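## Task

The cell is paused, and its log reads: 02:52:04 MOVER delid M06 (N2), lid to LP2: done; 02:52:31 MOVER delid M09 (N3), lid to LP1: done; 02:52:58 MOVER delid N06 (N1), lid to LP4: done; 02:54:40 DISPENSER error, run aborted; 02:54:55 AUTO-RECOVER relid LP1 to N2: done; 02:55:20 AUTO-RECOVER relid LP4 to N3: done; 02:55:51 AUTO-RECOVER stopped by watchdog. Return every plate's own lid to it, seated all the way down, and then press CONTINUE. The lids carry no marks, so the log alone says which lid belongs to which plate. Plates must stay at the nests where they began. If the log disagrees with what the cameras show, press CALL instead, and leave every plate and lid as it began. Pressing RETRY, CONTINUE or SKIP while holding labware, or while any plate at a nest is not seated in it or any lid there is not seated on a plate, fails the job. Anything held in place only by the robot at the end does not count; release and move away afterwards (resting on the panel housing, the CALL key or the required key is still clear).

## Robot and tools

ROBOT. One arm: a six-joint FANUC CRX-5iA carrying a Robotiq 2F-140 parallel gripper, with a wrist camera. Fixed cameras are cam_high and cam_low (672x504); cam_wrist is a fisheye (616x616). The operator panel stands ahead of the arm, toward +x. Facing it, its keys from left to right are RETRY (white), CONTINUE (green), SKIP (yellow), CALL (blue). The first three are go keys: the job ends the moment one goes down. After CALL the job ends when the robot stops. A key is pressed by pushing until it latches. Deck labels mark nests (N) and lid parks (LP); their layout follows no fixed order.

FRAMES. Reported poses use the scene frame: origin on the table top under the arm base, +z up, +y to the left when looking along +x. The state line gives end_effector_position in metres and end_effector_quat_wxyz. That point sits between the pads when closed; closed fingertips extend about 33 mm past it, open ones about 9 mm. Commanded motions, however, are in the gripper's own axes: fingers point along its +z, and they open and close along its y.

THE ROW. Every motion is one row of 9 numbers, each in [-1, 1], in this order: dx, dy, dz, rx, ry, rz, position, force_limit, speed. The first six are an offset, not a pose: they are measured in gripper axes from the gripper pose shown in the most recent result (or, before any result in the scene shows it, and for the second and later calls within one reply, from where the robot actually is when the action begins). 1.0 equals 0.6 m of travel or 180 degrees; rx, ry, rz form a single rotation vector. Each row counts from that same base pose, not from the row before it; all zeros drives the hand back to that base. The last three are absolute gripper settings: position +1 is fully open (140 mm), about -0.8 is where the pads touch, -1 closes until blocked. force_limit runs roughly 14 N at -1, 60 N at 0, 107 N at +1. speed of the finger gap is about 30 mm/s at -1, 140 at 0, 250 at +1. Each control step the commanded pose is clipped to 70 mm and 16 degrees from the measured pose.

TOOLS. execute_actions takes "actions", a list holding at most one item. An empty list just reports state. An item with "rows" (1 to 15 rows) and "steps" (1 to 15, default 15, 1/30 s each) applies one row per step, repeating the last. An item with only "steps" (up to 300) waits, counting from the previous result including reply time. Optional "pictures" toggles images. move takes "target" (one row as above) and optional "speed" in m/s, 0.002 to 0.5, default 0.25 (turning capped at twice that in rad/s); it runs a straight path of 0.5 to 10 s, does not avoid obstacles, and may lag or overshoot its speed. wait takes "seconds", 0 to 10, sending nothing. zoom_image takes "camera" (cam_high, cam_low or cam_wrist) and "region" [x0, y0, x1, y1] in pixels, at most 504 by 504. read_manual returns licence text only. finished_scene takes "scene" (1 or 2), ends that scene irreversibly and reports success.

RESULTS. object_status: 0 moving, 1 blocked while opening, 2 blocked while closing (a grip), 3 reached target or pads met. Check for 2 after closing. To squeeze harder during a grip, raise force_limit and nudge position (e.g. -1 to -0.98). position_measured is in counts: 3 open, 230 pads touching. Closing pushes the fingertips about 24 mm further out, so leave room above surfaces. A move result ends with a "move:" line: done, off_target, moving, held or fault, plus limits such as paced (pose clipped) or held (a clearance check blocked steps; afterwards motion can jump fast). HELD marks steps not sent; "pose unreachable" means the clearance check altered the command. "Hand target" is where the controller is now heading. Flange force is an estimated outside force, noisy and including held weight. MOTOR HOT warns of overheating; OVER-TEMPERATURE FAULT means brakes set.

CAUTIONS. The arm is stiff: even a few millimetres of target beyond a firm contact can trigger a fault stop (joint torque at its limit, or 150 N external force), freezing the arm 10 s and dropping the rest of the call; back away to release a press. Approach keys and labware slowly. Never knock anything off the table. Do not press a go key while gripping or while any plate or lid is unseated, and release and retreat before finishing.

Each tool is called after "Emit:" as a command line: name --argument value for each argument, lists and objects as JSON in quotes; but a table of rows of numbers goes row by row, as --pt "numbers of a row", without its own name.

## Session

Emit:
execute_actions --actions '[]'

Scene clock: 0.00 s of 9600.00 s.
end_effector_position=(+0.8724, +0.4897, +0.1900) position_measured=3 object_status=3 end_effector_quat_wxyz=(-0.236, +0.878, -0.416, -0.006)
Joint positions: [ 0.233  0.601  0.956 -1.322 -1.159  0.645]
Joint velocities: [-0.     0.001 -0.     0.     0.    -0.001]
Flange force (N, the push that the arm receives, along the gripper's own x y z axes): no reading
Hand target: +0.872, +0.490, +0.190; -0.236, +0.878, -0.416, -0.006

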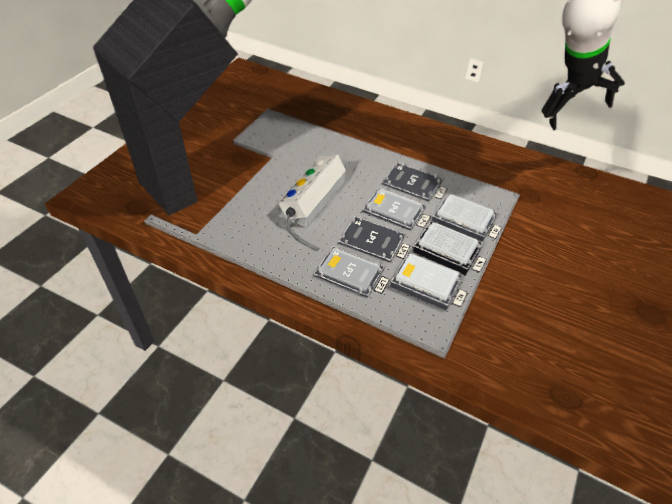

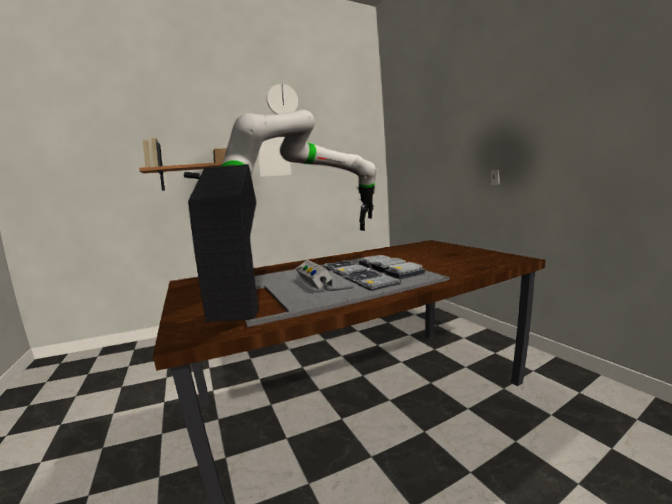

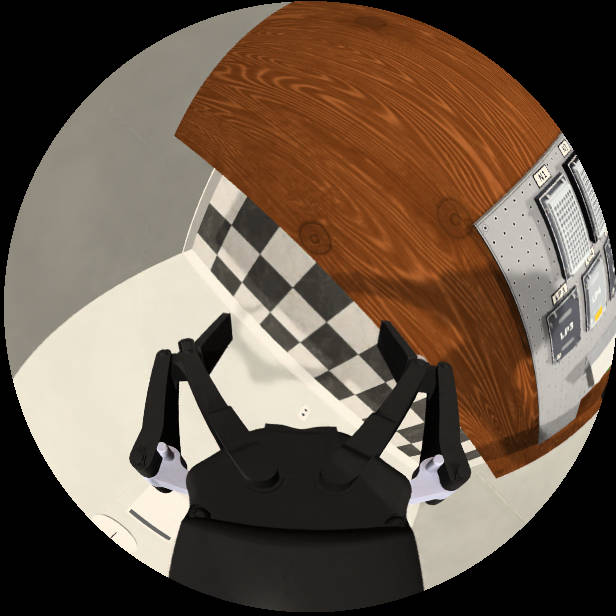

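Emit:
zoom_image --camera "cam_high" --region '[260, 140, 530, 340]'

Region (260, 140, 530, 340) of cam_high's 672x504 image, scaled by 1.867, with more detail than that image has; it fills the top 373 rows of this view, and the rest is white.

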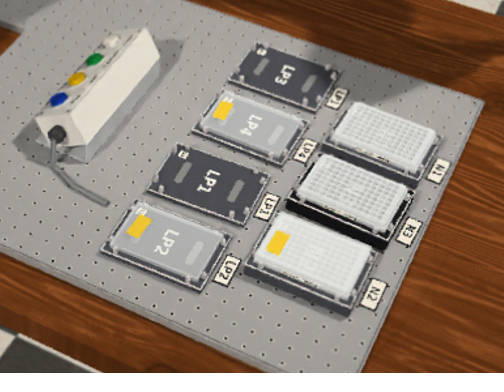

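Emit:
move --target '[-0.012,1,-0.667,-0.157,0.004,-0.277,-1,0,0]'

Scene clock: 7.43 s of 9600.00 s.
end_effector_position=(+0.3548, +0.0009, +0.3002) position_measured=233 object_status=3 end_effector_quat_wxyz=(+0.000, +1.000, +0.001, +0.001)
Joint positions: [-0.36   0.211 -0.492 -1.063 -1.319  2.628]
Joint velocities: [-0.     0.    -0.    -0.002  0.     0.001]
Flange force (N, the push that the arm receives, along the gripper's own x y z axes): [-2.5 0.5 -3.0]
Hand target: +0.355, +0.001, +0.300; -0.000, +1.000, +0.001, +0.001
Off the commanded pose: 0.002 m, 0 deg.
After step 90, 1.10 s passed at rest.
move: done

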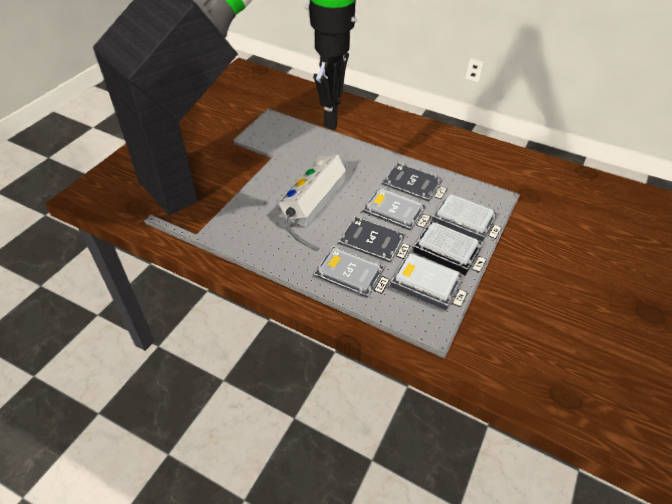

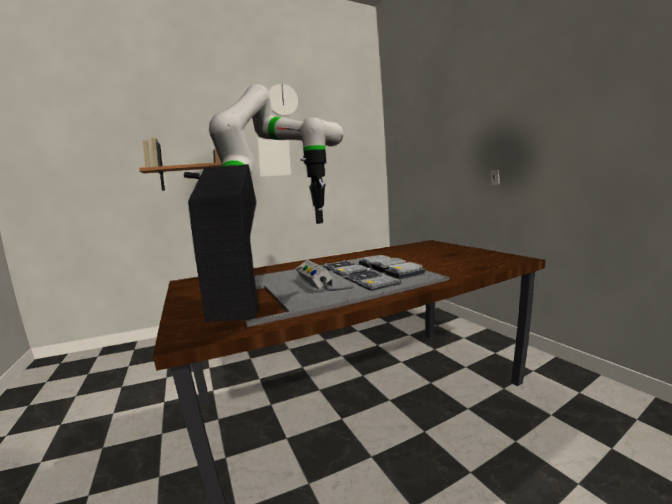

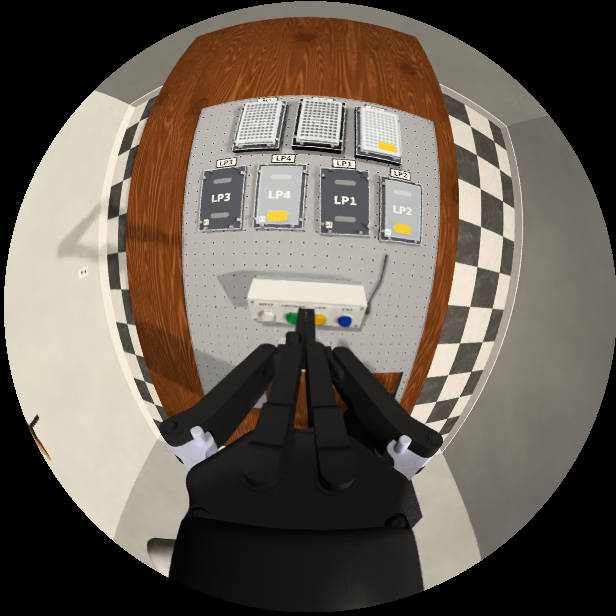

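Emit:
move --target '[-0.22,0.13,0.24,0,0,0,-1,0,0]'

Emit:
zoom_image --camera "cam_low" --region '[260, 220, 380, 310]'

Scene clock: 10.90 s of 9600.00 s.
end_effector_position=(+0.2245, -0.0782, +0.1559) position_measured=233 object_status=3 end_effector_quat_wxyz=(+0.000, +1.000, +0.001, +0.002)
Joint positions: [-0.317  0.736 -0.627 -1.36  -1.055  3.287]
Joint velocities: [-0.001  0.002  0.     0.001 -0.001  0.001]
Flange force (N, the push that the arm receives, along the gripper's own x y z axes): [-4.1 1.0 -1.3]
Hand target: +0.224, -0.078, +0.156; +0.000, +1.000, +0.001, +0.002
Off the commanded pose: 0.001 m, 0 deg.
move: done

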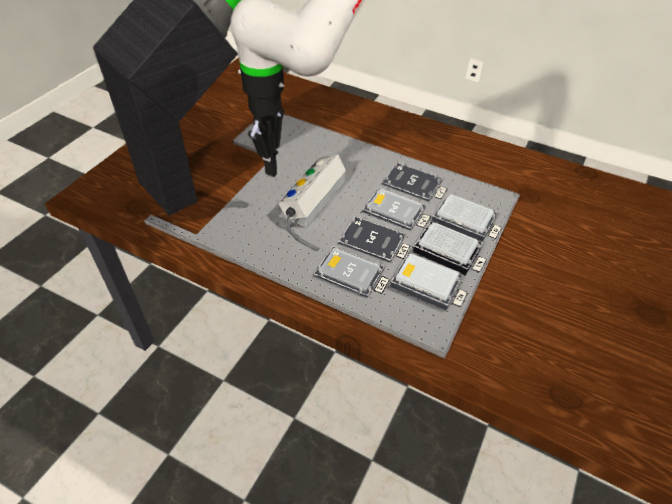

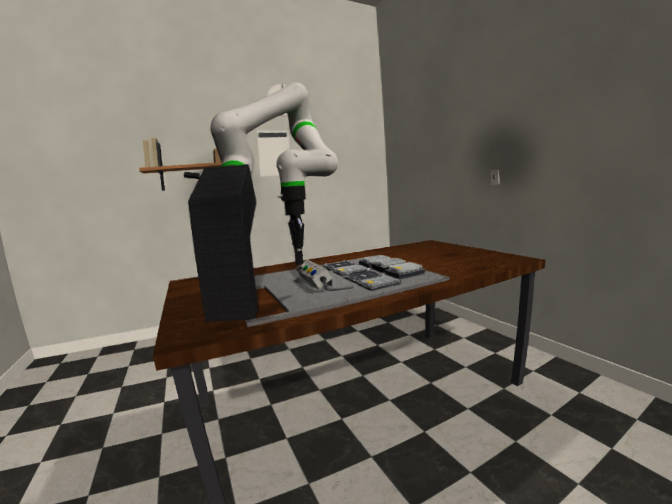

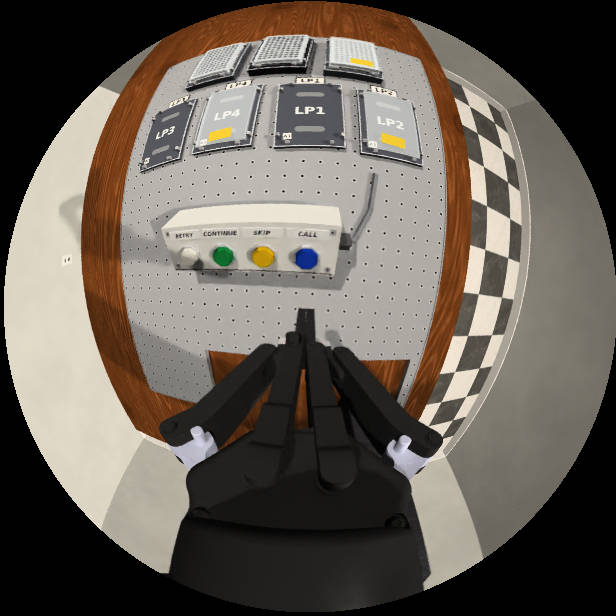

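Region (260, 220, 380, 310) of cam_low's 672x504 image, scaled by 4.200, with more detail than that image has; it fills the top 378 rows of this view, and the rest is white.

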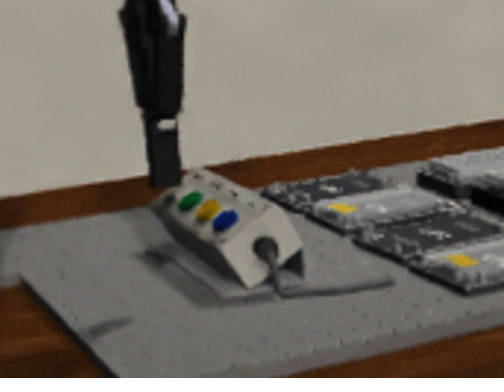

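Emit:
move --target '[0.085,0,0.035,0,0,0,-1,0,0]' --speed 0.1

Emit:
zoom_image --camera "cam_high" --region '[240, 140, 360, 230]'

Emit:
zoom_image --camera "cam_low" --region '[260, 220, 380, 310]'

Scene clock: 15.50 s of 9600.00 s.
end_effector_position=(+0.2755, -0.0779, +0.1350) position_measured=233 object_status=3 end_effector_quat_wxyz=(-0.000, +1.000, +0.001, +0.002)
Joint positions: [-0.217  0.711 -0.536 -1.389 -1.052  3.15 ]
Joint velocities: [ 0.     0.     0.    -0.001  0.001 -0.001]
Flange force (N, the push that the arm receives, along the gripper's own x y z axes): [-5.0 3.1 -2.5]
Hand target: +0.275, -0.078, +0.135; -0.000, +1.000, +0.001, +0.002
Off the commanded pose: 0.000 m, 0 deg.
After step 90, 0.73 s passed at rest.
move: done

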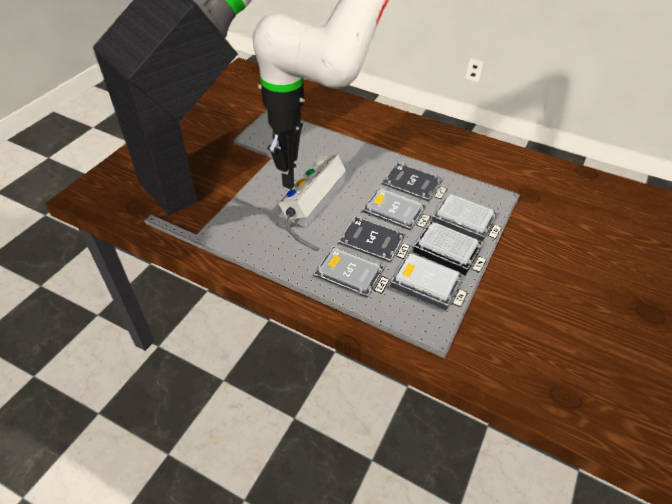

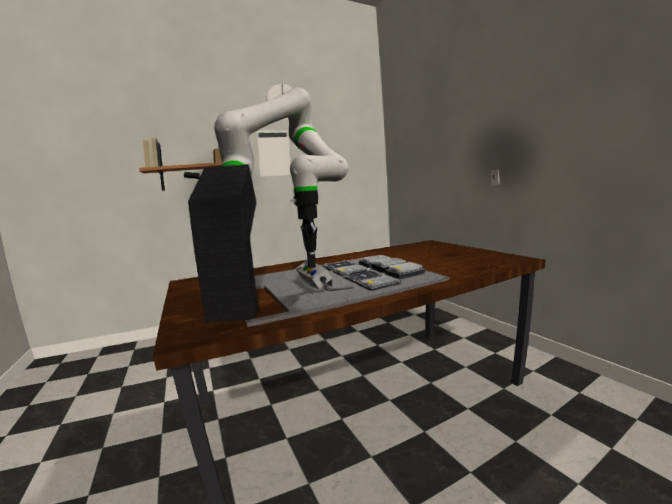

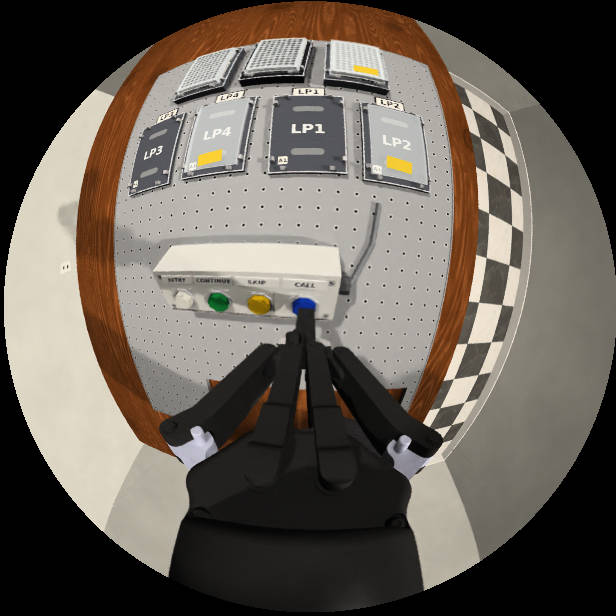

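Region (240, 140, 360, 230) of cam_high's 672x504 image, scaled by 4.200, with more detail than that image has; it fills the top 378 rows of this view, and the rest is white.

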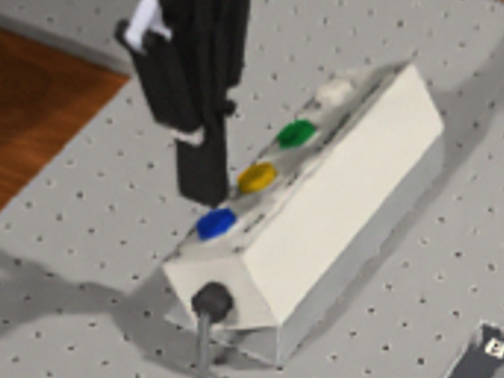

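Region (260, 220, 380, 310) of cam_low's 672x504 image, scaled by 4.200, with more detail than that image has; it fills the top 378 rows of this view, and the rest is white.

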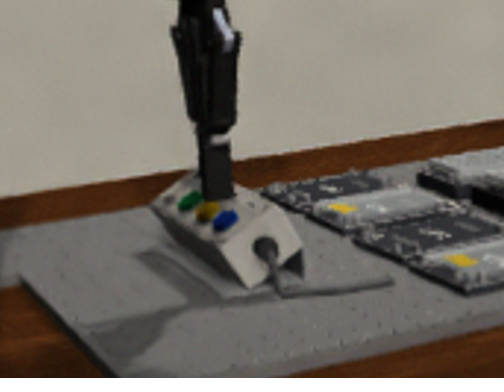

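About 15–20 mm above.

Emit:
move --target '[-0.004,0,0.025,0,0,0,-1,0,0]' --speed 0.015

Emit:
move --target '[0,0,0.005,0,0,0,-1,0,0]' --speed 0.005

Emit:
zoom_image --camera "cam_high" --region '[240, 140, 360, 230]'

Scene clock: 18.20 s of 9600.00 s.
end_effector_position=(+0.2732, -0.0780, +0.1200) position_measured=233 object_status=3 end_effector_quat_wxyz=(-0.000, +1.000, +0.001, +0.002)
Joint positions: [-0.191  0.741 -0.53  -1.427 -1.04   3.176]
Joint velocities: [-0.     0.001  0.    -0.001 -0.     0.001]
Flange force (N, the push that the arm receives, along the gripper's own x y z axes): [-3.1 -0.7 -1.9]
Hand target: +0.273, -0.078, +0.120; -0.000, +1.000, +0.001, +0.002
Off the commanded pose: 0.000 m, 0 deg.
move: done

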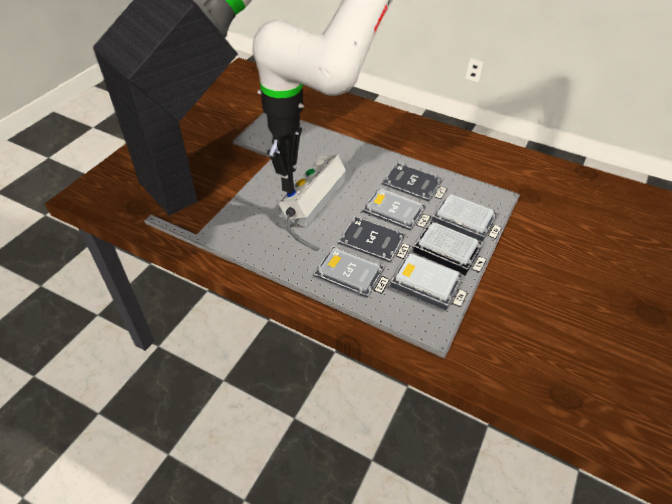

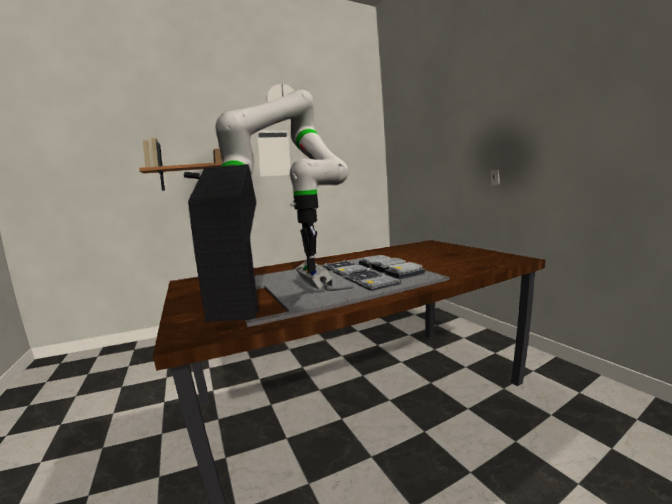

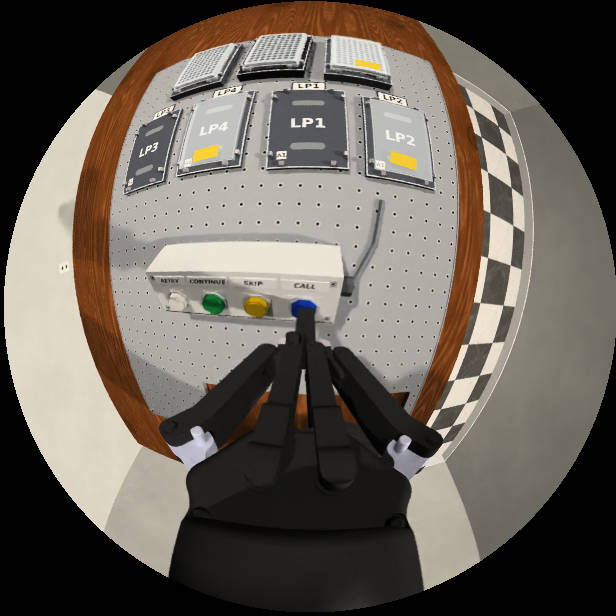

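Scene clock: 19.03 s of 9600.00 s.
end_effector_position=(+0.2732, -0.0780, +0.1170) position_measured=233 object_status=3 end_effector_quat_wxyz=(-0.000, +1.000, +0.001, +0.002)
Joint positions: [-0.185  0.747 -0.528 -1.434 -1.038  3.179]
Joint velocities: [-0.     0.002 -0.     0.     0.001 -0.   ]
Flange force (N, the push that the arm receives, along the gripper's own x y z axes): [-5.5 1.1 -8.1]
Hand target: +0.273, -0.078, +0.117; -0.000, +1.000, +0.001, +0.002
Off the commanded pose: 0.000 m, 0 deg.
move: done

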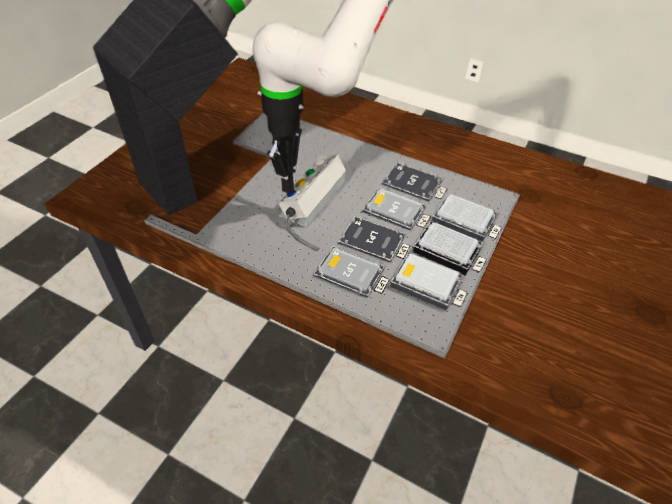

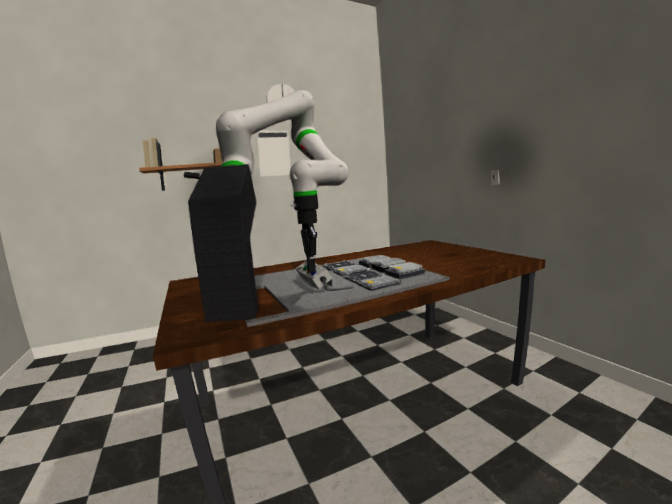

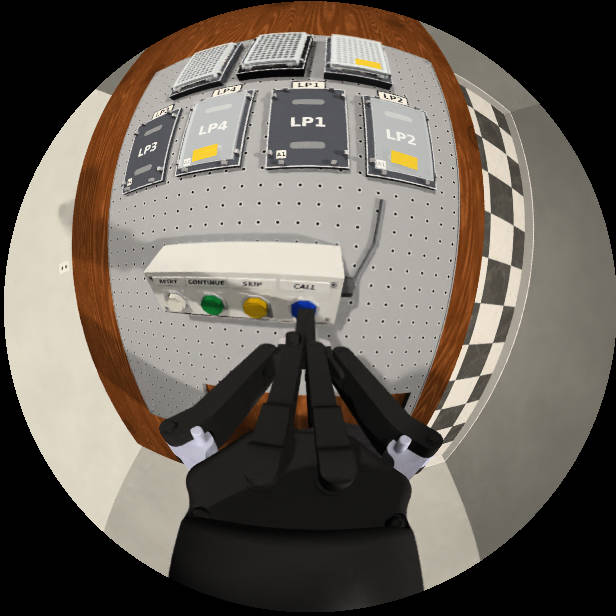

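Region (240, 140, 360, 230) of cam_high's 672x504 image, scaled by 4.200, with more detail than that image has; it fills the top 378 rows of this view, and the rest is white.

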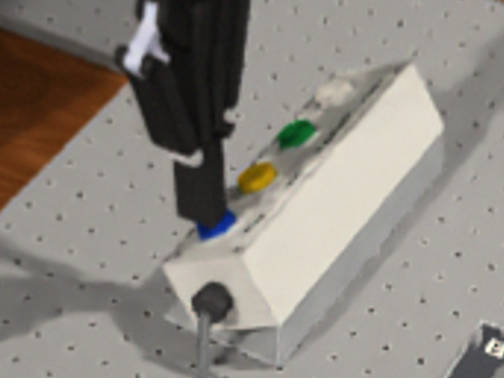

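Emit:
move --target '[0.002,0,0.003,0,0,0,-1,0,0]' --speed 0.005

Scene clock: 20.40 s of 9600.00 s.
end_effector_position=(+0.2744, -0.0780, +0.1152) position_measured=233 object_status=3 end_effector_quat_wxyz=(-0.000, +1.000, +0.001, +0.002)
Joint positions: [-0.18   0.749 -0.525 -1.438 -1.037  3.178]
Joint velocities: [-0.    -0.     0.    -0.001 -0.001 -0.001]
Flange force (N, the push that the arm receives, along the gripper's own x y z axes): [-6.2 1.0 -9.3]
Hand target: +0.274, -0.078, +0.115; -0.000, +1.000, +0.001, +0.002
Off the commanded pose: 0.000 m, 0 deg.
move: done

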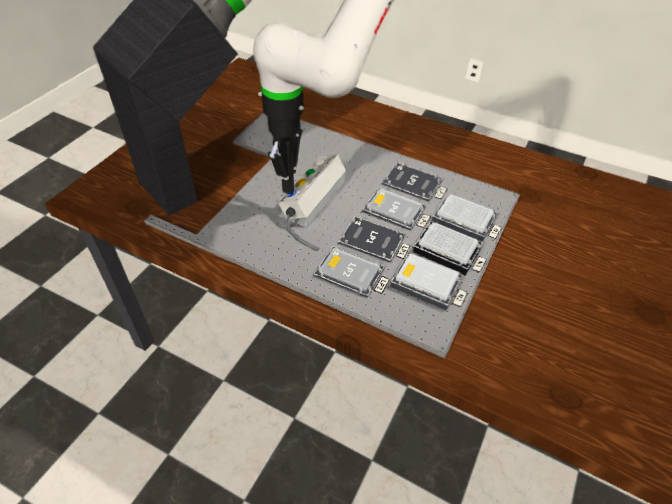

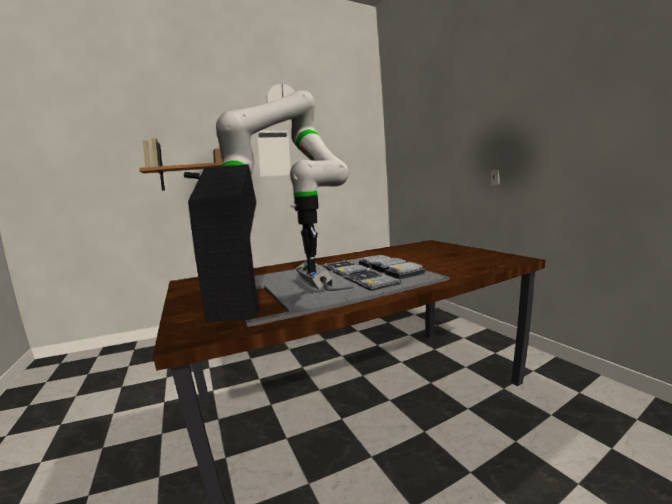

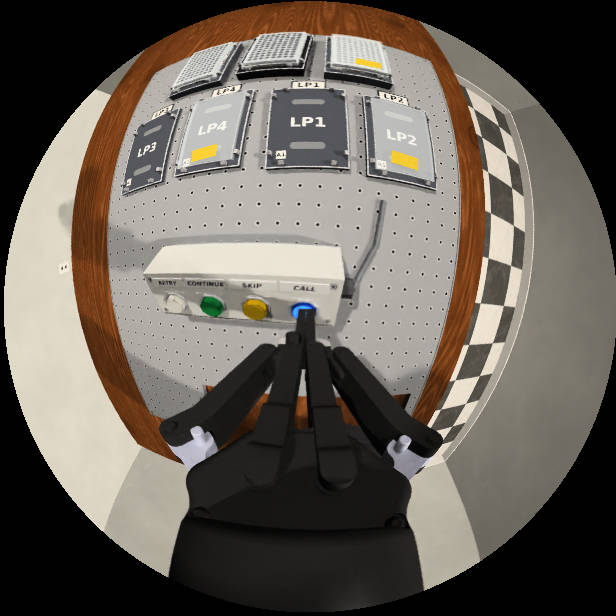

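Lit.

Emit:
move --target '[-0.03,0,-0.05,0,0,0,-1,0,0]' --speed 0.08

Scene clock: 22.03 s of 9600.00 s.
end_effector_position=(+0.2563, -0.0780, +0.1452) position_measured=233 object_status=3 end_effector_quat_wxyz=(+0.000, +1.000, +0.001, +0.002)
Joint positions: [-0.257  0.714 -0.573 -1.374 -1.056  3.197]
Joint velocities: [ 0.    -0.001 -0.     0.    -0.001 -0.   ]
Flange force (N, the push that the arm receives, along the gripper's own x y z axes): [-2.6 0.5 -0.5]
Hand target: +0.256, -0.078, +0.145; +0.000, +1.000, +0.001, +0.002
Off the commanded pose: 0.000 m, 0 deg.
move: done

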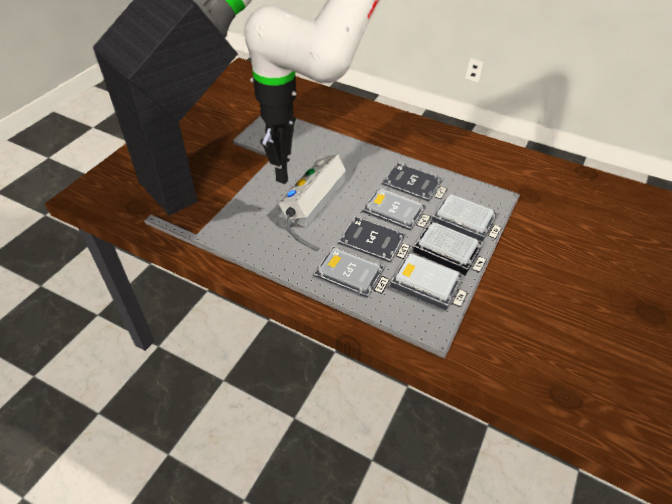

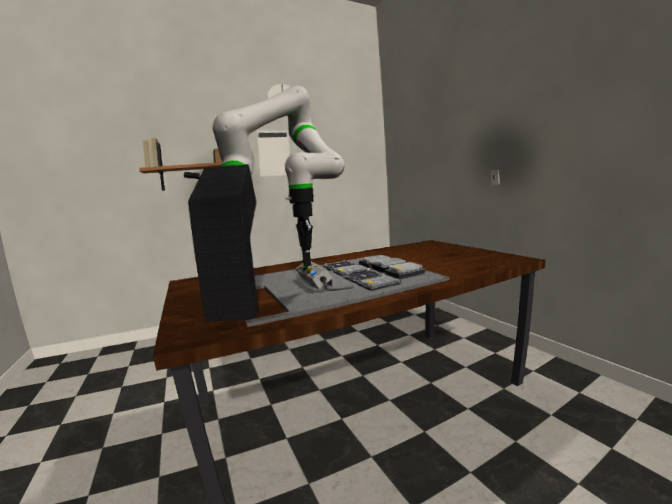

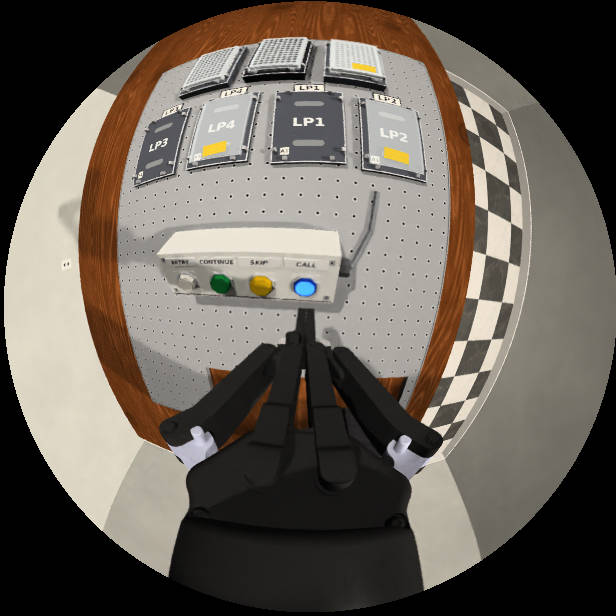

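Emit:
finished_scene --scene 1

The scene is finished: the task was done.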